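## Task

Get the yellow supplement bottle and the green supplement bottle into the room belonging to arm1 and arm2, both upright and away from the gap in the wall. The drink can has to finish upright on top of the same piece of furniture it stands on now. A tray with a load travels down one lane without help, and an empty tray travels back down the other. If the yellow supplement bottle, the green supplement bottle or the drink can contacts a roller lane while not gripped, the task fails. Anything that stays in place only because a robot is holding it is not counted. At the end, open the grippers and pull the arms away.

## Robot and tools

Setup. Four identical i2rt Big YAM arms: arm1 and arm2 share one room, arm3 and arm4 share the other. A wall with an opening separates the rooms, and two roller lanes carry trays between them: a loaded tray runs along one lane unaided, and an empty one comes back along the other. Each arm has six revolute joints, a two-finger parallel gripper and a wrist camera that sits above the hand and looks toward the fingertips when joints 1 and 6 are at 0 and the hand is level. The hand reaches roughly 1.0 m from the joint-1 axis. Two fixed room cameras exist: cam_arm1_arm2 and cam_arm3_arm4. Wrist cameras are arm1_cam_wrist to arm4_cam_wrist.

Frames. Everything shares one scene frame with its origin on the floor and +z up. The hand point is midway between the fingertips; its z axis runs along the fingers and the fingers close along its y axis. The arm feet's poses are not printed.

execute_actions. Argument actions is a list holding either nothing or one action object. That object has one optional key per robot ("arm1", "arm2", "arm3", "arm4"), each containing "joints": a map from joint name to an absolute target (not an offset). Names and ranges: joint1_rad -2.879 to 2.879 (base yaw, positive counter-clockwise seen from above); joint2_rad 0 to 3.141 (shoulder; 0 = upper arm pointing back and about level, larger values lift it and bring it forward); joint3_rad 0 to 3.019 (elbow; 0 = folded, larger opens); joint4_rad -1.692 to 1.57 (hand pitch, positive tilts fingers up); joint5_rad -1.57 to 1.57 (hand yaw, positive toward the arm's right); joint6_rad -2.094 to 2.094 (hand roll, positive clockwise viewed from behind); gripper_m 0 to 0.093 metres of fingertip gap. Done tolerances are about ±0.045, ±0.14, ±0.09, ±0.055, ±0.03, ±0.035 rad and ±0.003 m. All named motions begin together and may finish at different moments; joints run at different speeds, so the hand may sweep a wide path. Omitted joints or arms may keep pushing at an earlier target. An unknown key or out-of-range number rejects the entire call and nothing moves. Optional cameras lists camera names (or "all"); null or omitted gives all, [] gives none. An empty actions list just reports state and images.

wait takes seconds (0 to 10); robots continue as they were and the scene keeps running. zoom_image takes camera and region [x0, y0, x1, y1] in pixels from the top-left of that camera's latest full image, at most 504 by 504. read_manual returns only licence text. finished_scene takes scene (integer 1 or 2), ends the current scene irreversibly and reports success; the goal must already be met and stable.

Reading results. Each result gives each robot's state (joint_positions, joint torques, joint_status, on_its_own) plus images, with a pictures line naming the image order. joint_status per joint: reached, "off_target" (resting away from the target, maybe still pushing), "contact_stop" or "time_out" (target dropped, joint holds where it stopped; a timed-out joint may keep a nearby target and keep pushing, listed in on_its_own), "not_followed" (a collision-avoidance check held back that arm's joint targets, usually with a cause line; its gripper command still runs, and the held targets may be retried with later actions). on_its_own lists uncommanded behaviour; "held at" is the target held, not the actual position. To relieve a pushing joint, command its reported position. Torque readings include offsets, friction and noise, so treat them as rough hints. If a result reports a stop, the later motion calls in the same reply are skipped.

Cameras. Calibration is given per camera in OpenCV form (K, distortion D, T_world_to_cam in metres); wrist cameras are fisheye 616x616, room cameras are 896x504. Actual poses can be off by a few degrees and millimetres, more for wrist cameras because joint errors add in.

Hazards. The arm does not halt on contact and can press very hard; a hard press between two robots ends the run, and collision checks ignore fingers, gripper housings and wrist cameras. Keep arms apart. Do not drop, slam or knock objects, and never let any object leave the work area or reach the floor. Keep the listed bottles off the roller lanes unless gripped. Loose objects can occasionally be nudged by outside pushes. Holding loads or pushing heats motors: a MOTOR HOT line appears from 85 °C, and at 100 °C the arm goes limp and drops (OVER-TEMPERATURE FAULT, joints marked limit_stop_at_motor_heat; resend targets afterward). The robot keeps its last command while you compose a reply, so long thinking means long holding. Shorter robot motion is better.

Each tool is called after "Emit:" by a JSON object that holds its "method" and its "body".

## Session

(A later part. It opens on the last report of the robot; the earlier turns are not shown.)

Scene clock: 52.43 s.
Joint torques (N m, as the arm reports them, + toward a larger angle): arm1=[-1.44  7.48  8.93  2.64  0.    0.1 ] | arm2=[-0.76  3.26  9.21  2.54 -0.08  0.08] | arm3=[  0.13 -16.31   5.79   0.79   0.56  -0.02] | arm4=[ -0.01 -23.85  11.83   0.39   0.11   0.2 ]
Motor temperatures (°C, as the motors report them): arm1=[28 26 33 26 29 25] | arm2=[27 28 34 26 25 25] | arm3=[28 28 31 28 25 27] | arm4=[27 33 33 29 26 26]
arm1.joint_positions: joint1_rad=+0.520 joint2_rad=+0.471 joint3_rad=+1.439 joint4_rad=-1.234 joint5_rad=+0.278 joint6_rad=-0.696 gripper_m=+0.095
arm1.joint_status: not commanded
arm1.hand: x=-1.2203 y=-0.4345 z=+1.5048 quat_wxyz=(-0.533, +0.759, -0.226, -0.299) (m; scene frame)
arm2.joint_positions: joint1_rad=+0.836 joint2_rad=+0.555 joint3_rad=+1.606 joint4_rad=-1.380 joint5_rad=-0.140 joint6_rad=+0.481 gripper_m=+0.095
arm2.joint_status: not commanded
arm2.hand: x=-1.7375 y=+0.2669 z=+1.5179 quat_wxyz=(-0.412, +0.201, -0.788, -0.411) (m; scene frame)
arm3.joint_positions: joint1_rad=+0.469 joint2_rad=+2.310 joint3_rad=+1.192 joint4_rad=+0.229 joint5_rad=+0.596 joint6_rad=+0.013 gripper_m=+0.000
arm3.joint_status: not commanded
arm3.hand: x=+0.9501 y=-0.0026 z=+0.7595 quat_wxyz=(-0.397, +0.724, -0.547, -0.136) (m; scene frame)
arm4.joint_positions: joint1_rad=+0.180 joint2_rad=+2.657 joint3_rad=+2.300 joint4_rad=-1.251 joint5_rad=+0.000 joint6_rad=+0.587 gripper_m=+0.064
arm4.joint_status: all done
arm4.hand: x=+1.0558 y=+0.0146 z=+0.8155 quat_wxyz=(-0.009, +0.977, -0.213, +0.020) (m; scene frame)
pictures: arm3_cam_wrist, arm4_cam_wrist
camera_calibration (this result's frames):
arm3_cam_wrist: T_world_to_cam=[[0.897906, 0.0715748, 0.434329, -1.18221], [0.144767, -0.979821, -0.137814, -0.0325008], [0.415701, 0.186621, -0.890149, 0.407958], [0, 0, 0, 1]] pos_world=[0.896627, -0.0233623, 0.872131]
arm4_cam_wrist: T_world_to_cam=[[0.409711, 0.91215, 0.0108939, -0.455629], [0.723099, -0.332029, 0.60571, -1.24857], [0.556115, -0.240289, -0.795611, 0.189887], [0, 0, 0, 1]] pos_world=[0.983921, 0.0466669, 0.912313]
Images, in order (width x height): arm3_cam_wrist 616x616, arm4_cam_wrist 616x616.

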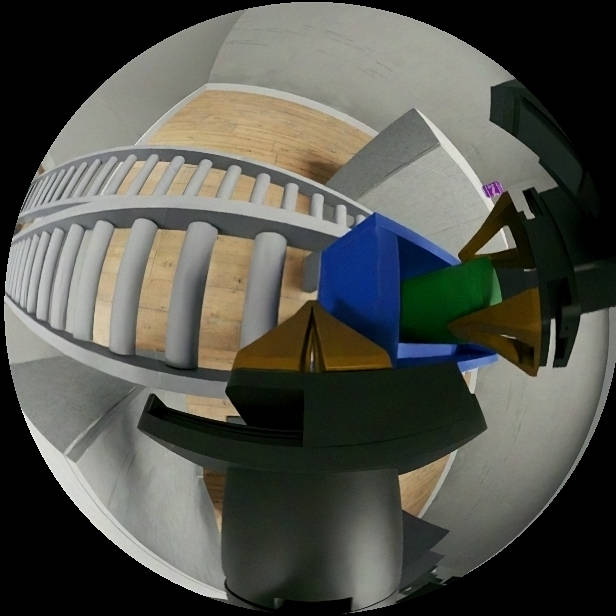

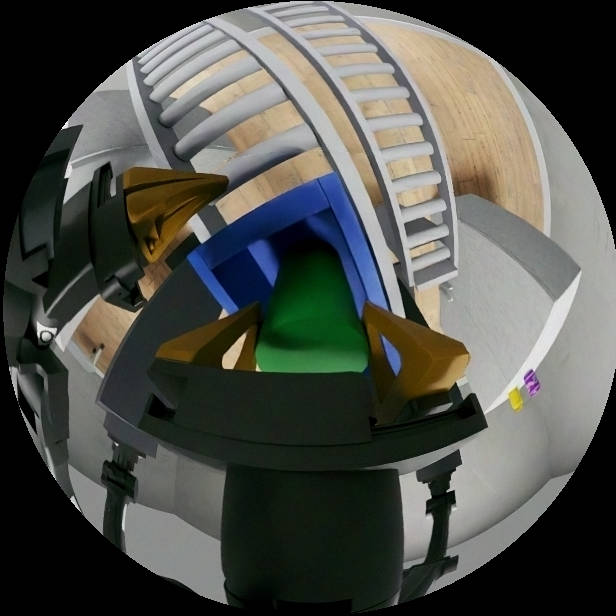

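Emit:
{"method": "execute_actions", "body": {"actions": [{"arm4":{"joints":{"joint2_rad":2.65,"gripper_m":0.093}},"arm3":{"joints":{"joint1_rad":0.435}}}], "cameras": []}}

Emit:
{"method": "execute_actions", "body": {"actions": [{"arm4":{"joints":{"joint2_rad":2.4,"joint4_rad":-1.48}}}], "cameras": ["arm4_cam_wrist"]}}

Emit:
{"method": "execute_actions", "body": {"actions": [{"arm4":{"joints":{"joint1_rad":-1.95,"joint2_rad":2.01,"joint3_rad":1.676,"joint4_rad":-1.22,"joint6_rad":0}}}], "cameras": ["arm3_cam_wrist","arm4_cam_wrist"]}}

Scene clock: 59.63 s.
Joint torques (N m, as the arm reports them, + toward a larger angle): arm1=[-1.38  7.64  8.92  2.64  0.01  0.11] | arm2=[-0.31  3.34  9.12  2.66 -0.09  0.08] | arm3=[  0.23 -16.12   5.77   0.8    0.56  -0.02] | arm4=[ -0.72 -26.24  11.62   0.26   0.04   0.16]
Motor temperatures (°C, as the motors report them): arm1=[28 26 33 26 29 25] | arm2=[27 28 35 26 25 25] | arm3=[28 28 31 28 25 27] | arm4=[27 33 34 29 26 26]
arm1.joint_positions: joint1_rad=+0.520 joint2_rad=+0.471 joint3_rad=+1.439 joint4_rad=-1.234 joint5_rad=+0.278 joint6_rad=-0.696 gripper_m=+0.095
arm1.joint_status: not commanded
arm1.hand: x=-1.2203 y=-0.4345 z=+1.5048 quat_wxyz=(-0.533, +0.759, -0.226, -0.299) (m; scene frame)
arm2.joint_positions: joint1_rad=+0.836 joint2_rad=+0.555 joint3_rad=+1.606 joint4_rad=-1.380 joint5_rad=-0.140 joint6_rad=+0.481 gripper_m=+0.095
arm2.joint_status: not commanded
arm2.hand: x=-1.7375 y=+0.2669 z=+1.5179 quat_wxyz=(-0.412, +0.201, -0.788, -0.411) (m; scene frame)
arm3.joint_positions: joint1_rad=+0.442 joint2_rad=+2.310 joint3_rad=+1.192 joint4_rad=+0.229 joint5_rad=+0.596 joint6_rad=+0.013 gripper_m=+0.000
arm3.joint_status: all done
arm3.hand: x=+0.9664 y=+0.0032 z=+0.7595 quat_wxyz=(-0.399, +0.717, -0.557, -0.131) (m; scene frame)
arm4.joint_positions: joint1_rad=+0.180 joint2_rad=+2.656 joint3_rad=+2.300 joint4_rad=-1.251 joint5_rad=+0.000 joint6_rad=+0.589 gripper_m=+0.093
arm4.joint_status: all done
arm4.hand: x=+1.0557 y=+0.0146 z=+0.8158 quat_wxyz=(-0.009, +0.977, -0.214, +0.020) (m; scene frame)
pictures: none
No camera images: the call's "cameras" was empty. Leave "cameras" out to get every camera's image.

Scene clock: 61.27 s.
Joint torques (N m, as the arm reports them, + toward a larger angle): arm1=[-1.49  7.69  8.89  2.65  0.01  0.1 ] | arm2=[-0.72  3.5   9.25  2.63 -0.07  0.06] | arm3=[  0.39 -16.19   5.79   0.81   0.56  -0.02] | arm4=[ -1.35 -23.03  10.56  -0.07   0.04   0.22]
Motor temperatures (°C, as the motors report them): arm1=[28 26 33 26 29 25] | arm2=[27 28 35 26 25 25] | arm3=[28 28 31 28 25 27] | arm4=[27 34 34 29 26 26]
arm1.joint_positions: joint1_rad=+0.520 joint2_rad=+0.471 joint3_rad=+1.439 joint4_rad=-1.234 joint5_rad=+0.278 joint6_rad=-0.696 gripper_m=+0.095
arm1.joint_status: not commanded
arm1.hand: x=-1.2203 y=-0.4345 z=+1.5048 quat_wxyz=(-0.533, +0.759, -0.226, -0.299) (m; scene frame)
arm2.joint_positions: joint1_rad=+0.836 joint2_rad=+0.555 joint3_rad=+1.606 joint4_rad=-1.380 joint5_rad=-0.140 joint6_rad=+0.481 gripper_m=+0.095
arm2.joint_status: not commanded
arm2.hand: x=-1.7375 y=+0.2669 z=+1.5179 quat_wxyz=(-0.412, +0.201, -0.788, -0.411) (m; scene frame)
arm3.joint_positions: joint1_rad=+0.442 joint2_rad=+2.310 joint3_rad=+1.192 joint4_rad=+0.229 joint5_rad=+0.596 joint6_rad=+0.013 gripper_m=+0.000
arm3.joint_status: not commanded
arm3.hand: x=+0.9664 y=+0.0032 z=+0.7595 quat_wxyz=(-0.399, +0.717, -0.557, -0.131) (m; scene frame)
arm4.joint_positions: joint1_rad=+0.180 joint2_rad=+2.387 joint3_rad=+2.328 joint4_rad=-1.471 joint5_rad=+0.000 joint6_rad=+0.589 gripper_m=+0.093
arm4.joint_status: all done
arm4.hand: x=+1.0563 y=+0.0144 z=+1.0199 quat_wxyz=(+0.006, +0.977, -0.214, -0.016) (m; scene frame)
pictures: arm4_cam_wrist
camera_calibration (this result's frames):
arm4_cam_wrist: T_world_to_cam=[[0.41088, 0.911134, -0.0318262, -0.415457], [0.766914, -0.326546, 0.552459, -1.36482], [0.492971, -0.251402, -0.832932, 0.457068], [0, 0, 0, 1]] pos_world=[0.992081, 0.0477682, 1.12149]
Images, in order (width x height): arm4_cam_wrist 616x616.

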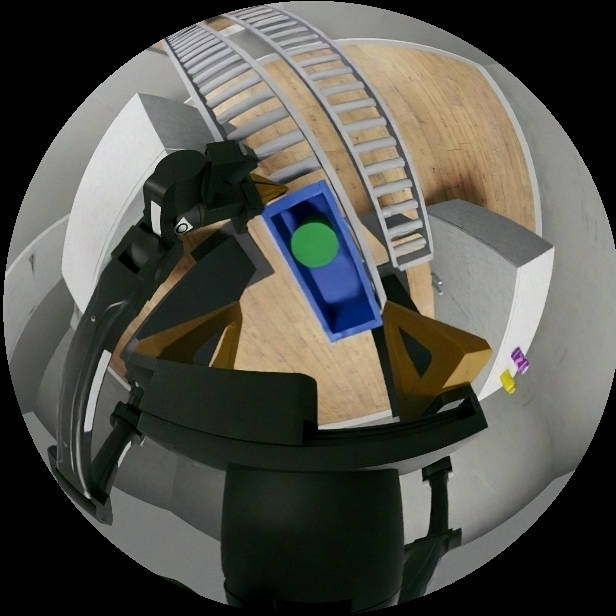

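Scene clock: 63.50 s.
Joint torques (N m, as the arm reports them, + toward a larger angle): arm1=[-1.35  7.38  8.88  2.66  0.01  0.11] | arm2=[-0.91  3.2   9.19  2.61 -0.06  0.04] | arm3=[  0.33 -16.21   5.77   0.79   0.56  -0.02] | arm4=[  1.2  -21.19   8.59   0.14  -0.1   -0.01]
Motor temperatures (°C, as the motors report them): arm1=[28 26 33 26 29 25] | arm2=[27 28 35 26 25 25] | arm3=[28 28 31 28 25 27] | arm4=[27 34 33 29 26 26]
arm1.joint_positions: joint1_rad=+0.520 joint2_rad=+0.471 joint3_rad=+1.439 joint4_rad=-1.234 joint5_rad=+0.278 joint6_rad=-0.696 gripper_m=+0.095
arm1.joint_status: not commanded
arm1.hand: x=-1.2203 y=-0.4345 z=+1.5048 quat_wxyz=(-0.533, +0.759, -0.226, -0.299) (m; scene frame)
arm2.joint_positions: joint1_rad=+0.836 joint2_rad=+0.555 joint3_rad=+1.606 joint4_rad=-1.380 joint5_rad=-0.140 joint6_rad=+0.481 gripper_m=+0.095
arm2.joint_status: not commanded
arm2.hand: x=-1.7375 y=+0.2669 z=+1.5179 quat_wxyz=(-0.412, +0.201, -0.788, -0.411) (m; scene frame)
arm3.joint_positions: joint1_rad=+0.442 joint2_rad=+2.310 joint3_rad=+1.192 joint4_rad=+0.229 joint5_rad=+0.596 joint6_rad=+0.013 gripper_m=+0.000
arm3.joint_status: not commanded
arm3.hand: x=+0.9664 y=+0.0032 z=+0.7595 quat_wxyz=(-0.399, +0.717, -0.557, -0.131) (m; scene frame)
arm4.joint_positions: joint1_rad=-1.960 joint2_rad=+2.019 joint3_rad=+1.683 joint4_rad=-1.214 joint5_rad=+0.000 joint6_rad=+0.011 gripper_m=+0.093
arm4.joint_status: all done
arm4.hand: x=+2.0286 y=+0.6914 z=+1.0263 quat_wxyz=(-0.012, +0.543, -0.840, -0.005) (m; scene frame)
pictures: arm3_cam_wrist, arm4_cam_wrist
camera_calibration (this result's frames):
arm3_cam_wrist: T_world_to_cam=[[0.89935, 0.0469822, 0.434697, -1.19887], [0.118, -0.983399, -0.137846, -0.00331637], [0.421004, 0.175266, -0.889965, 0.39483], [0, 0, 0, 1]] pos_world=[0.912373, -0.0161359, 0.872074]
arm4_cam_wrist: T_world_to_cam=[[0.914938, -0.403483, -0.00951171, -1.56809], [-0.330827, -0.763265, 0.554959, 0.633287], [-0.231176, -0.504607, -0.831823, 1.7963], [0, 0, 0, 1]] pos_world=[2.05947, 0.757094, 1.12784]
Images, in order (width x height): arm3_cam_wrist 616x616, arm4_cam_wrist 616x616.

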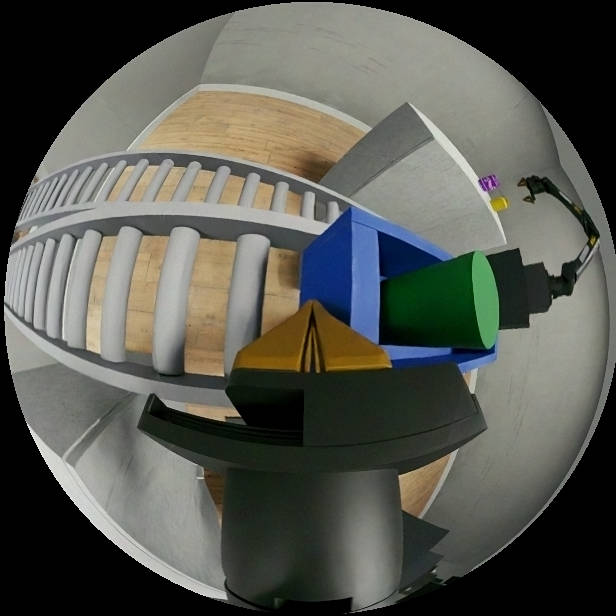

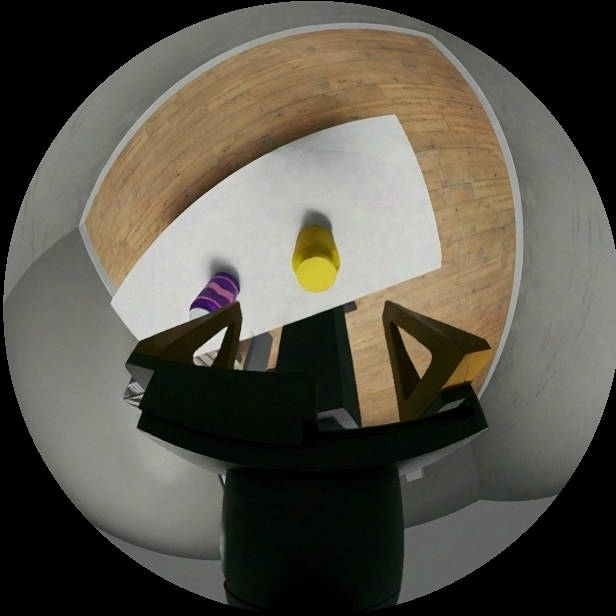

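Emit:
{"method": "execute_actions", "body": {"actions": [{"arm4":{"joints":{"joint2_rad":2.175,"joint3_rad":1.527,"joint4_rad":-0.9}}}], "cameras": ["arm4_cam_wrist"]}}

Scene clock: 66.77 s.
Joint torques (N m, as the arm reports them, + toward a larger angle): arm1=[-1.41  7.56  8.87  2.62  0.01  0.11] | arm2=[-0.67  3.19  9.21  2.6  -0.09  0.08] | arm3=[  0.22 -16.24   5.75   0.8    0.56  -0.02] | arm4=[  1.32 -19.25   8.34   0.84   0.03  -0.12]
Motor temperatures (°C, as the motors report them): arm1=[28 26 34 26 29 25] | arm2=[27 28 35 26 25 25] | arm3=[28 28 31 28 25 27] | arm4=[27 33 33 29 26 26]
arm1.joint_positions: joint1_rad=+0.520 joint2_rad=+0.471 joint3_rad=+1.439 joint4_rad=-1.234 joint5_rad=+0.278 joint6_rad=-0.696 gripper_m=+0.095
arm1.joint_status: not commanded
arm1.hand: x=-1.2203 y=-0.4345 z=+1.5048 quat_wxyz=(-0.533, +0.759, -0.226, -0.299) (m; scene frame)
arm2.joint_positions: joint1_rad=+0.836 joint2_rad=+0.555 joint3_rad=+1.606 joint4_rad=-1.380 joint5_rad=-0.140 joint6_rad=+0.481 gripper_m=+0.095
arm2.joint_status: not commanded
arm2.hand: x=-1.7375 y=+0.2669 z=+1.5179 quat_wxyz=(-0.412, +0.201, -0.788, -0.411) (m; scene frame)
arm3.joint_positions: joint1_rad=+0.442 joint2_rad=+2.310 joint3_rad=+1.192 joint4_rad=+0.229 joint5_rad=+0.596 joint6_rad=+0.013 gripper_m=+0.000
arm3.joint_status: not commanded
arm3.hand: x=+0.9664 y=+0.0032 z=+0.7595 quat_wxyz=(-0.399, +0.717, -0.557, -0.131) (m; scene frame)
arm4.joint_positions: joint1_rad=-1.960 joint2_rad=+2.175 joint3_rad=+1.516 joint4_rad=-0.910 joint5_rad=+0.000 joint6_rad=+0.011 gripper_m=+0.093
arm4.joint_status: all done
arm4.hand: x=+2.0223 y=+0.6754 z=+0.8794 quat_wxyz=(-0.004, +0.543, -0.840, +0.000) (m; scene frame)
pictures: arm4_cam_wrist
camera_calibration (this result's frames):
arm4_cam_wrist: T_world_to_cam=[[0.914825, -0.40374, -0.00944041, -1.56989], [-0.326425, -0.752998, 0.571351, 0.670269], [-0.237786, -0.519604, -0.820652, 1.67816], [0, 0, 0, 1]] pos_world=[2.05401, 0.742861, 0.979407]
Images, in order (width x height): arm4_cam_wrist 616x616.

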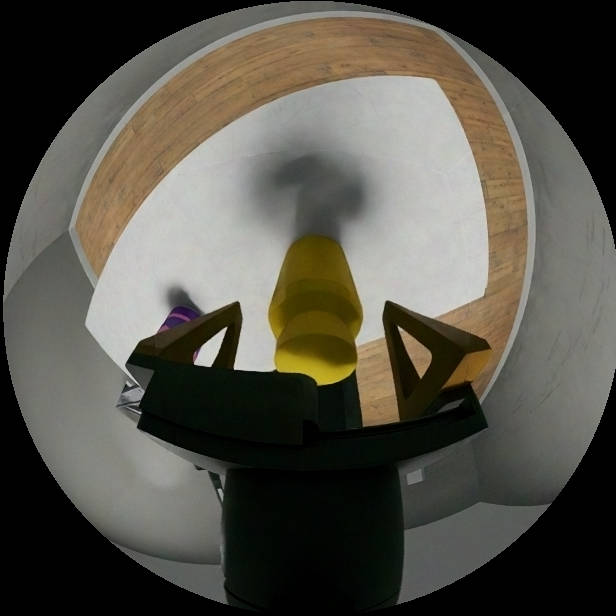

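Emit:
{"method": "execute_actions", "body": {"actions": [{"arm4":{"joints":{"joint2_rad":2.225,"joint4_rad":-0.875}}}], "cameras": []}}

Emit:
{"method": "execute_actions", "body": {"actions": [{"arm4":{"joints":{"gripper_m":0.02}}}], "cameras": ["arm4_cam_wrist"]}}

Emit:
{"method": "execute_actions", "body": {"actions": [{"arm4":{"joints":{"joint2_rad":1.95,"joint3_rad":1.75,"joint4_rad":-1.33}}}], "cameras": []}}

Emit:
{"method": "execute_actions", "body": {"actions": [{"arm4":{"joints":{"joint1_rad":0.195,"joint6_rad":0.19}}}], "cameras": []}}

Emit:
{"method": "execute_actions", "body": {"actions": [{"arm4":{"joints":{"joint2_rad":2.22,"joint4_rad":-1.12}}}], "cameras": ["arm4_cam_wrist","cam_arm3_arm4"]}}

Scene clock: 72.70 s.
Joint torques (N m, as the arm reports them, + toward a larger angle): arm1=[-1.41  7.67  8.87  2.66  0.01  0.11] | arm2=[-0.33  3.27  9.22  2.49 -0.1   0.06] | arm3=[  0.23 -16.25   5.79   0.81   0.56  -0.01] | arm4=[  1.85 -18.78   8.01   0.57  -0.01  -0.06]
Motor temperatures (°C, as the motors report them): arm1=[28 26 34 26 29 25] | arm2=[27 28 35 26 25 25] | arm3=[28 28 31 28 25 27] | arm4=[27 33 33 29 26 26]
arm1.joint_positions: joint1_rad=+0.520 joint2_rad=+0.471 joint3_rad=+1.439 joint4_rad=-1.234 joint5_rad=+0.278 joint6_rad=-0.696 gripper_m=+0.095
arm1.joint_status: not commanded
arm1.hand: x=-1.2203 y=-0.4345 z=+1.5048 quat_wxyz=(-0.533, +0.759, -0.226, -0.299) (m; scene frame)
arm2.joint_positions: joint1_rad=+0.836 joint2_rad=+0.555 joint3_rad=+1.606 joint4_rad=-1.380 joint5_rad=-0.140 joint6_rad=+0.481 gripper_m=+0.095
arm2.joint_status: not commanded
arm2.hand: x=-1.7375 y=+0.2669 z=+1.5179 quat_wxyz=(-0.412, +0.201, -0.788, -0.411) (m; scene frame)
arm3.joint_positions: joint1_rad=+0.442 joint2_rad=+2.310 joint3_rad=+1.192 joint4_rad=+0.229 joint5_rad=+0.596 joint6_rad=+0.013 gripper_m=+0.000
arm3.joint_status: not commanded
arm3.hand: x=+0.9664 y=+0.0032 z=+0.7595 quat_wxyz=(-0.399, +0.717, -0.557, -0.131) (m; scene frame)
arm4.joint_positions: joint1_rad=-1.960 joint2_rad=+2.205 joint3_rad=+1.516 joint4_rad=-0.885 joint5_rad=+0.000 joint6_rad=+0.011 gripper_m=+0.093
arm4.joint_status: all done
arm4.hand: x=+2.0222 y=+0.6750 z=+0.8619 quat_wxyz=(-0.002, +0.543, -0.840, +0.002) (m; scene frame)
pictures: none
No camera images: the call's "cameras" was empty. Leave "cameras" out to get every camera's image.

Scene clock: 73.37 s.
Joint torques (N m, as the arm reports them, + toward a larger angle): arm1=[-1.36  7.68  8.85  2.64  0.01  0.1 ] | arm2=[-1.13  3.33  9.25  2.59 -0.1   0.05] | arm3=[  0.29 -16.31   5.78   0.79   0.56  -0.03] | arm4=[  1.01 -19.54   8.23   0.67  -0.05  -0.02]
Motor temperatures (°C, as the motors report them): arm1=[28 26 34 26 29 25] | arm2=[27 28 35 26 25 25] | arm3=[28 28 31 28 25 27] | arm4=[27 33 33 29 26 26]
arm1.joint_positions: joint1_rad=+0.520 joint2_rad=+0.471 joint3_rad=+1.439 joint4_rad=-1.234 joint5_rad=+0.278 joint6_rad=-0.696 gripper_m=+0.095
arm1.joint_status: not commanded
arm1.hand: x=-1.2203 y=-0.4345 z=+1.5048 quat_wxyz=(-0.533, +0.759, -0.226, -0.299) (m; scene frame)
arm2.joint_positions: joint1_rad=+0.836 joint2_rad=+0.555 joint3_rad=+1.606 joint4_rad=-1.380 joint5_rad=-0.140 joint6_rad=+0.481 gripper_m=+0.095
arm2.joint_status: not commanded
arm2.hand: x=-1.7375 y=+0.2669 z=+1.5179 quat_wxyz=(-0.412, +0.201, -0.788, -0.411) (m; scene frame)
arm3.joint_positions: joint1_rad=+0.442 joint2_rad=+2.310 joint3_rad=+1.192 joint4_rad=+0.229 joint5_rad=+0.596 joint6_rad=+0.013 gripper_m=+0.000
arm3.joint_status: not commanded
arm3.hand: x=+0.9664 y=+0.0032 z=+0.7595 quat_wxyz=(-0.399, +0.717, -0.557, -0.131) (m; scene frame)
arm4.joint_positions: joint1_rad=-1.960 joint2_rad=+2.205 joint3_rad=+1.516 joint4_rad=-0.884 joint5_rad=+0.000 joint6_rad=+0.010 gripper_m=+0.063
arm4.joint_status: gripper_m off_target (ended at +0.063, target +0.020)
arm4.hand: x=+2.0224 y=+0.6753 z=+0.8619 quat_wxyz=(-0.002, +0.543, -0.839, +0.001) (m; scene frame)
pictures: arm4_cam_wrist
camera_calibration (this result's frames):
arm4_cam_wrist: T_world_to_cam=[[0.915109, -0.403096, -0.0094227, -1.57117], [-0.324904, -0.751033, 0.574792, 0.672887], [-0.238773, -0.522936, -0.818245, 1.66596], [0, 0, 0, 1]] pos_world=[2.0542, 0.743222, 0.961592]
Images, in order (width x height): arm4_cam_wrist 616x616.

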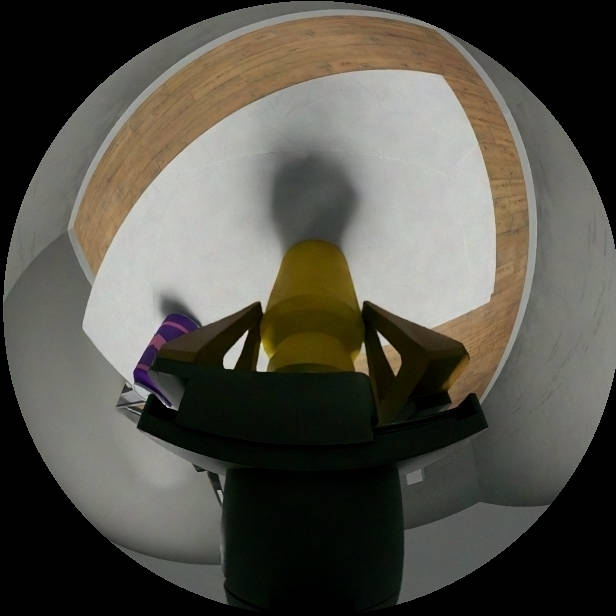

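Scene clock: 74.90 s.
Joint torques (N m, as the arm reports them, + toward a larger angle): arm1=[-1.49  7.62  8.88  2.65  0.01  0.11] | arm2=[-0.75  3.3   9.29  2.54 -0.07  0.07] | arm3=[  0.35 -16.22   5.78   0.8    0.56  -0.02] | arm4=[  1.3  -20.74  10.26   0.01  -0.07  -0.04]
Motor temperatures (°C, as the motors report them): arm1=[28 26 34 26 29 25] | arm2=[27 28 35 26 25 25] | arm3=[28 28 31 28 25 27] | arm4=[27 33 33 29 26 26]
arm1.joint_positions: joint1_rad=+0.520 joint2_rad=+0.471 joint3_rad=+1.439 joint4_rad=-1.234 joint5_rad=+0.278 joint6_rad=-0.696 gripper_m=+0.095
arm1.joint_status: not commanded
arm1.hand: x=-1.2203 y=-0.4345 z=+1.5048 quat_wxyz=(-0.533, +0.759, -0.226, -0.299) (m; scene frame)
arm2.joint_positions: joint1_rad=+0.836 joint2_rad=+0.555 joint3_rad=+1.606 joint4_rad=-1.380 joint5_rad=-0.140 joint6_rad=+0.481 gripper_m=+0.095
arm2.joint_status: not commanded
arm2.hand: x=-1.7375 y=+0.2669 z=+1.5179 quat_wxyz=(-0.412, +0.201, -0.788, -0.411) (m; scene frame)
arm3.joint_positions: joint1_rad=+0.442 joint2_rad=+2.310 joint3_rad=+1.192 joint4_rad=+0.229 joint5_rad=+0.596 joint6_rad=+0.013 gripper_m=+0.000
arm3.joint_status: not commanded
arm3.hand: x=+0.9664 y=+0.0032 z=+0.7595 quat_wxyz=(-0.399, +0.717, -0.557, -0.131) (m; scene frame)
arm4.joint_positions: joint1_rad=-1.960 joint2_rad=+1.962 joint3_rad=+1.738 joint4_rad=-1.321 joint5_rad=+0.000 joint6_rad=+0.010 gripper_m=+0.063
arm4.joint_status: all done
arm4.hand: x=+2.0261 y=+0.6864 z=+1.0797 quat_wxyz=(-0.014, +0.543, -0.839, -0.007) (m; scene frame)
pictures: none
No camera images: the call's "cameras" was empty. Leave "cameras" out to get every camera's image.

Scene clock: 77.17 s.
Joint torques (N m, as the arm reports them, + toward a larger angle): arm1=[-1.43  7.6   8.9   2.63  0.    0.1 ] | arm2=[-0.92  3.59  9.14  2.74 -0.08  0.04] | arm3=[  0.21 -16.2    5.79   0.79   0.56  -0.02] | arm4=[ -1.92 -20.22  10.07  -0.04   0.05   0.21]
Motor temperatures (°C, as the motors report them): arm1=[28 26 34 26 29 25] | arm2=[27 28 35 26 25 25] | arm3=[28 28 31 28 25 27] | arm4=[27 33 33 29 26 26]
arm1.joint_positions: joint1_rad=+0.520 joint2_rad=+0.471 joint3_rad=+1.439 joint4_rad=-1.234 joint5_rad=+0.278 joint6_rad=-0.696 gripper_m=+0.095
arm1.joint_status: not commanded
arm1.hand: x=-1.2203 y=-0.4345 z=+1.5048 quat_wxyz=(-0.533, +0.759, -0.226, -0.299) (m; scene frame)
arm2.joint_positions: joint1_rad=+0.836 joint2_rad=+0.555 joint3_rad=+1.606 joint4_rad=-1.380 joint5_rad=-0.140 joint6_rad=+0.481 gripper_m=+0.095
arm2.joint_status: not commanded
arm2.hand: x=-1.7375 y=+0.2669 z=+1.5179 quat_wxyz=(-0.412, +0.201, -0.788, -0.411) (m; scene frame)
arm3.joint_positions: joint1_rad=+0.442 joint2_rad=+2.310 joint3_rad=+1.192 joint4_rad=+0.229 joint5_rad=+0.596 joint6_rad=+0.013 gripper_m=+0.000
arm3.joint_status: not commanded
arm3.hand: x=+0.9664 y=+0.0032 z=+0.7595 quat_wxyz=(-0.399, +0.717, -0.557, -0.131) (m; scene frame)
arm4.joint_positions: joint1_rad=+0.205 joint2_rad=+1.962 joint3_rad=+1.738 joint4_rad=-1.321 joint5_rad=-0.002 joint6_rad=+0.179 gripper_m=+0.063
arm4.joint_status: all done
arm4.hand: x=+1.1847 y=+0.0194 z=+1.0727 quat_wxyz=(+0.002, +1.000, +0.002, -0.010) (m; scene frame)
pictures: none
No camera images: the call's "cameras" was empty. Leave "cameras" out to get every camera's image.

Scene clock: 78.57 s.
Joint torques (N m, as the arm reports them, + toward a larger angle): arm1=[-1.48  7.53  8.88  2.67  0.01  0.08] | arm2=[-0.46  3.29  9.23  2.68 -0.08  0.05] | arm3=[  0.3  -16.13   5.76   0.82   0.55  -0.02] | arm4=[ -0.09 -22.8   10.13   0.4    0.12   0.18]
Motor temperatures (°C, as the motors report them): arm1=[28 26 34 26 29 25] | arm2=[27 28 35 26 25 25] | arm3=[28 28 31 28 25 27] | arm4=[27 33 33 29 26 26]
arm1.joint_positions: joint1_rad=+0.520 joint2_rad=+0.471 joint3_rad=+1.439 joint4_rad=-1.234 joint5_rad=+0.278 joint6_rad=-0.696 gripper_m=+0.095
arm1.joint_status: not commanded
arm1.hand: x=-1.2203 y=-0.4345 z=+1.5048 quat_wxyz=(-0.533, +0.759, -0.226, -0.299) (m; scene frame)
arm2.joint_positions: joint1_rad=+0.836 joint2_rad=+0.555 joint3_rad=+1.606 joint4_rad=-1.380 joint5_rad=-0.140 joint6_rad=+0.481 gripper_m=+0.095
arm2.joint_status: not commanded
arm2.hand: x=-1.7375 y=+0.2669 z=+1.5179 quat_wxyz=(-0.412, +0.201, -0.788, -0.411) (m; scene frame)
arm3.joint_positions: joint1_rad=+0.442 joint2_rad=+2.310 joint3_rad=+1.192 joint4_rad=+0.229 joint5_rad=+0.596 joint6_rad=+0.013 gripper_m=+0.000
arm3.joint_status: not commanded
arm3.hand: x=+0.9664 y=+0.0032 z=+0.7595 quat_wxyz=(-0.399, +0.717, -0.557, -0.131) (m; scene frame)
arm4.joint_positions: joint1_rad=+0.205 joint2_rad=+2.230 joint3_rad=+1.727 joint4_rad=-1.126 joint5_rad=-0.002 joint6_rad=+0.179 gripper_m=+0.063
arm4.joint_status: all done
arm4.hand: x=+1.1658 y=+0.0162 z=+0.9072 quat_wxyz=(-0.005, +0.999, +0.002, +0.032) (m; scene frame)
pictures: arm4_cam_wrist, cam_arm3_arm4
camera_calibration (this result's frames):
arm4_cam_wrist: T_world_to_cam=[[-0.00945786, 0.999948, -0.0039172, -0.00239281], [0.778728, 0.00982281, 0.627285, -1.47305], [0.627291, 0.00288234, -0.77878, 0.0998369], [0, 0, 0, 1]] pos_world=[1.08446, 0.0165744, 1.00176]
Images, in order (width x height): arm4_cam_wrist 616x616, cam_arm3_arm4 896x504.

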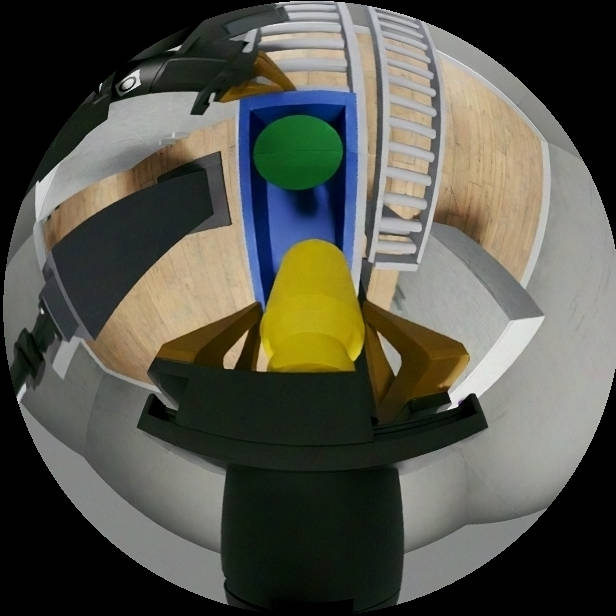

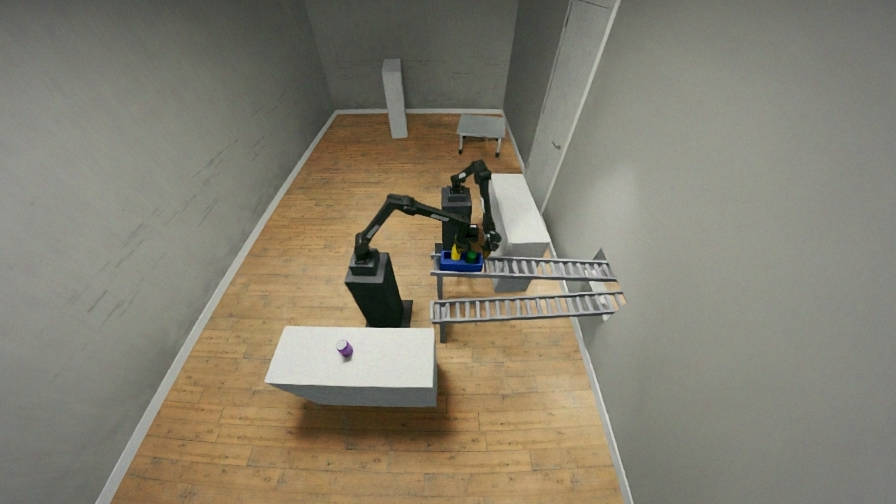

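Emit:
{"method": "execute_actions", "body": {"actions": [{"arm4":{"joints":{"joint1_rad":0.228}}}], "cameras": []}}

Emit:
{"method": "execute_actions", "body": {"actions": [{"arm4":{"joints":{"joint2_rad":2.43,"joint3_rad":1.89,"joint4_rad":-1.03}}}], "cameras": ["arm4_cam_wrist","arm3_cam_wrist"]}}

Scene clock: 83.87 s.
Joint torques (N m, as the arm reports them, + toward a larger angle): arm1=[-1.49  7.68  8.93  2.63  0.01  0.11] | arm2=[-1.08  3.07  9.22  2.59 -0.08  0.06] | arm3=[  0.21 -16.17   5.78   0.78   0.56  -0.02] | arm4=[  1.72 -22.02   9.94   0.37   0.09   0.21]
Motor temperatures (°C, as the motors report them): arm1=[28 26 34 26 29 25] | arm2=[27 28 35 26 25 25] | arm3=[28 29 31 28 25 27] | arm4=[27 34 33 29 26 26]
arm1.joint_positions: joint1_rad=+0.520 joint2_rad=+0.471 joint3_rad=+1.439 joint4_rad=-1.234 joint5_rad=+0.278 joint6_rad=-0.696 gripper_m=+0.095
arm1.joint_status: not commanded
arm1.hand: x=-1.2203 y=-0.4345 z=+1.5048 quat_wxyz=(-0.533, +0.759, -0.226, -0.299) (m; scene frame)
arm2.joint_positions: joint1_rad=+0.836 joint2_rad=+0.555 joint3_rad=+1.606 joint4_rad=-1.380 joint5_rad=-0.140 joint6_rad=+0.481 gripper_m=+0.095
arm2.joint_status: not commanded
arm2.hand: x=-1.7375 y=+0.2669 z=+1.5179 quat_wxyz=(-0.412, +0.201, -0.788, -0.411) (m; scene frame)
arm3.joint_positions: joint1_rad=+0.442 joint2_rad=+2.310 joint3_rad=+1.192 joint4_rad=+0.229 joint5_rad=+0.596 joint6_rad=+0.013 gripper_m=+0.000
arm3.joint_status: not commanded
arm3.hand: x=+0.9664 y=+0.0032 z=+0.7595 quat_wxyz=(-0.399, +0.717, -0.557, -0.131) (m; scene frame)
arm4.joint_positions: joint1_rad=+0.219 joint2_rad=+2.230 joint3_rad=+1.727 joint4_rad=-1.126 joint5_rad=-0.002 joint6_rad=+0.179 gripper_m=+0.063
arm4.joint_status: all done
arm4.hand: x=+1.1675 y=+0.0075 z=+0.9072 quat_wxyz=(-0.006, +0.999, +0.009, +0.032) (m; scene frame)
pictures: none
No camera images: the call's "cameras" was empty. Leave "cameras" out to get every camera's image.

Scene clock: 85.03 s.
Joint torques (N m, as the arm reports them, + toward a larger angle): arm1=[-1.33  7.52  8.91  2.63  0.01  0.11] | arm2=[-0.69  3.49  9.21  2.69 -0.06  0.05] | arm3=[  0.28 -16.24   5.78   0.83   0.56  -0.02] | arm4=[  1.42 -24.05  10.42   0.24   0.16   0.18]
Motor temperatures (°C, as the motors report them): arm1=[28 26 34 26 29 25] | arm2=[27 28 35 26 25 25] | arm3=[28 29 31 28 25 27] | arm4=[27 34 33 29 26 26]
arm1.joint_positions: joint1_rad=+0.520 joint2_rad=+0.471 joint3_rad=+1.439 joint4_rad=-1.234 joint5_rad=+0.278 joint6_rad=-0.696 gripper_m=+0.095
arm1.joint_status: not commanded
arm1.hand: x=-1.2203 y=-0.4345 z=+1.5048 quat_wxyz=(-0.533, +0.759, -0.226, -0.299) (m; scene frame)
arm2.joint_positions: joint1_rad=+0.836 joint2_rad=+0.555 joint3_rad=+1.606 joint4_rad=-1.380 joint5_rad=-0.140 joint6_rad=+0.481 gripper_m=+0.095
arm2.joint_status: not commanded
arm2.hand: x=-1.7375 y=+0.2669 z=+1.5179 quat_wxyz=(-0.412, +0.201, -0.788, -0.411) (m; scene frame)
arm3.joint_positions: joint1_rad=+0.442 joint2_rad=+2.310 joint3_rad=+1.192 joint4_rad=+0.229 joint5_rad=+0.596 joint6_rad=+0.013 gripper_m=+0.000
arm3.joint_status: not commanded
arm3.hand: x=+0.9664 y=+0.0032 z=+0.7595 quat_wxyz=(-0.399, +0.717, -0.557, -0.131) (m; scene frame)
arm4.joint_positions: joint1_rad=+0.219 joint2_rad=+2.449 joint3_rad=+1.856 joint4_rad=-1.030 joint5_rad=-0.002 joint6_rad=+0.179 gripper_m=+0.063
arm4.joint_status: all done
arm4.hand: x=+1.1365 y=+0.0014 z=+0.8088 quat_wxyz=(-0.005, +1.000, +0.009, +0.029) (m; scene frame)
pictures: arm3_cam_wrist, arm4_cam_wrist
camera_calibration (this result's frames):
arm3_cam_wrist: T_world_to_cam=[[0.89935, 0.0469822, 0.434697, -1.19887], [0.118, -0.983399, -0.137846, -0.00331637], [0.421004, 0.175266, -0.889965, 0.39483], [0, 0, 0, 1]] pos_world=[0.912373, -0.0161359, 0.872074]
arm4_cam_wrist: T_world_to_cam=[[-0.0235958, 0.99971, -0.00479488, 0.0284641], [0.781296, 0.0214325, 0.623792, -1.38851], [0.623714, 0.0109727, -0.781575, 0.047993], [0, 0, 0, 1]] pos_world=[1.05557, 0.000776756, 0.903787]
Images, in order (width x height): arm3_cam_wrist 616x616, arm4_cam_wrist 616x616.

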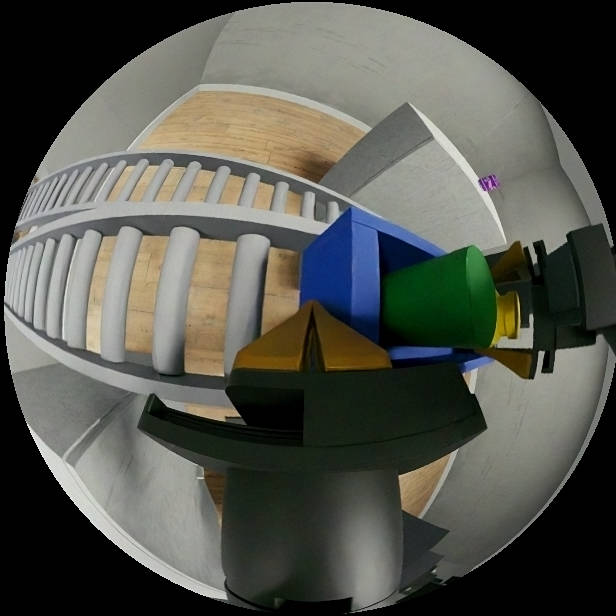

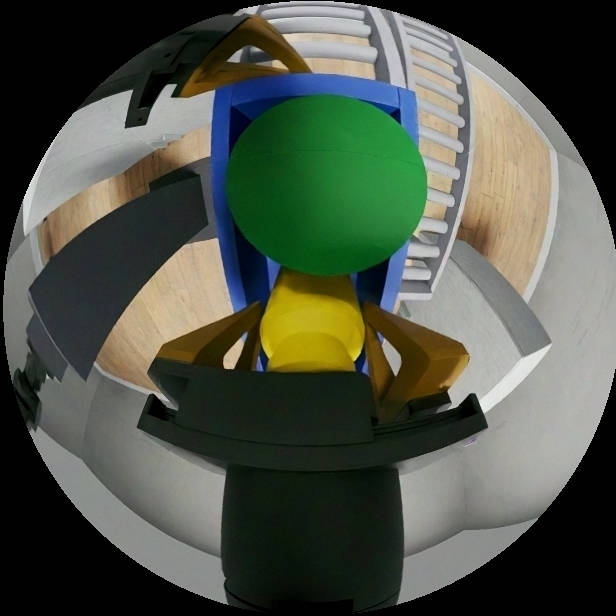

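Emit:
{"method": "execute_actions", "body": {"actions": [{"arm4":{"joints":{"joint2_rad":2.495}}}], "cameras": ["arm4_cam_wrist","arm3_cam_wrist"]}}

Scene clock: 88.87 s.
Joint torques (N m, as the arm reports them, + toward a larger angle): arm1=[-1.28  7.6   8.91  2.65  0.    0.11] | arm2=[-0.31  3.61  9.22  2.66 -0.07  0.03] | arm3=[  0.32 -16.21   5.82   0.77   0.56  -0.01] | arm4=[  0.97 -21.71  10.15   0.34   0.01   0.27]
Motor temperatures (°C, as the motors report them): arm1=[28 26 34 26 29 25] | arm2=[27 28 35 26 25 25] | arm3=[28 29 31 28 25 27] | arm4=[27 34 33 29 26 26]
arm1.joint_positions: joint1_rad=+0.520 joint2_rad=+0.471 joint3_rad=+1.439 joint4_rad=-1.234 joint5_rad=+0.278 joint6_rad=-0.696 gripper_m=+0.095
arm1.joint_status: not commanded
arm1.hand: x=-1.2203 y=-0.4345 z=+1.5048 quat_wxyz=(-0.533, +0.759, -0.226, -0.299) (m; scene frame)
arm2.joint_positions: joint1_rad=+0.836 joint2_rad=+0.555 joint3_rad=+1.606 joint4_rad=-1.380 joint5_rad=-0.140 joint6_rad=+0.481 gripper_m=+0.095
arm2.joint_status: not commanded
arm2.hand: x=-1.7375 y=+0.2669 z=+1.5179 quat_wxyz=(-0.412, +0.201, -0.788, -0.411) (m; scene frame)
arm3.joint_positions: joint1_rad=+0.442 joint2_rad=+2.310 joint3_rad=+1.192 joint4_rad=+0.229 joint5_rad=+0.596 joint6_rad=+0.013 gripper_m=+0.000
arm3.joint_status: not commanded
arm3.hand: x=+0.9664 y=+0.0032 z=+0.7595 quat_wxyz=(-0.399, +0.717, -0.557, -0.131) (m; scene frame)
arm4.joint_positions: joint1_rad=+0.219 joint2_rad=+2.469 joint3_rad=+1.856 joint4_rad=-1.033 joint5_rad=-0.001 joint6_rad=+0.180 gripper_m=+0.063
arm4.joint_status: all done
arm4.hand: x=+1.1424 y=+0.0029 z=+0.7967 quat_wxyz=(-0.008, +0.999, +0.008, +0.040) (m; scene frame)
pictures: arm3_cam_wrist, arm4_cam_wrist
camera_calibration (this result's frames):
arm3_cam_wrist: T_world_to_cam=[[0.89935, 0.0469822, 0.434697, -1.19887], [0.118, -0.983399, -0.137846, -0.00331637], [0.421004, 0.175266, -0.889965, 0.39483], [0, 0, 0, 1]] pos_world=[0.912373, -0.0161359, 0.872074]
arm4_cam_wrist: T_world_to_cam=[[-0.0232469, 0.99973, 0.000611751, 0.0223717], [0.767536, 0.0174556, 0.640768, -1.38339], [0.640584, 0.0153654, -0.767735, 0.00446053], [0, 0, 0, 1]] pos_world=[1.05947, 0.00171383, 0.889845]
Images, in order (width x height): arm3_cam_wrist 616x616, arm4_cam_wrist 616x616.

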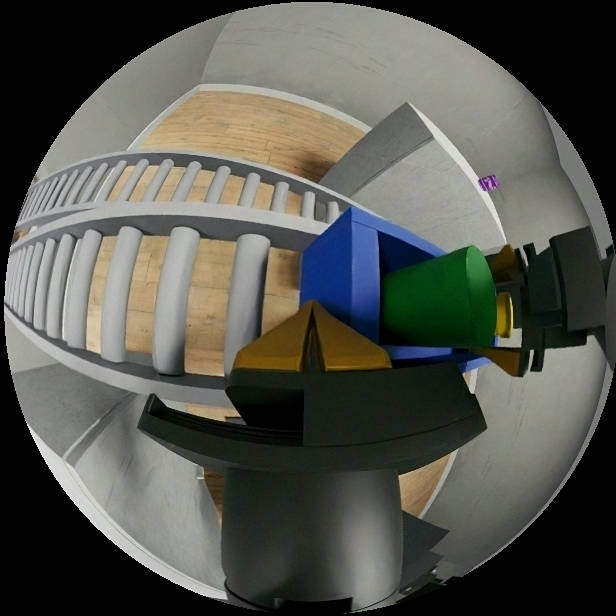

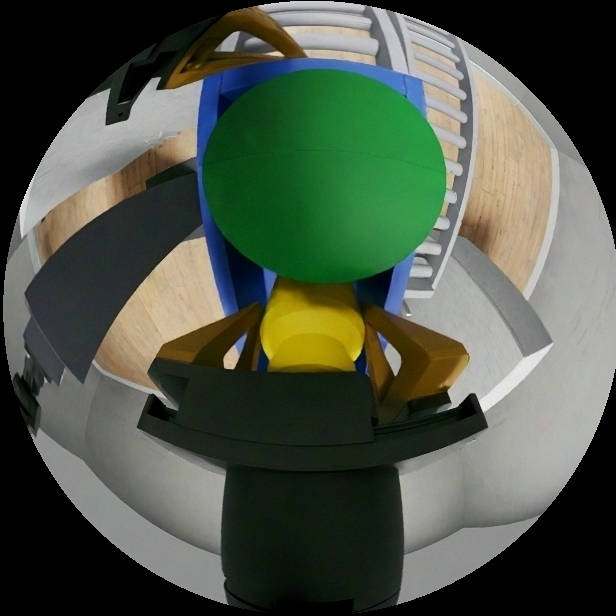

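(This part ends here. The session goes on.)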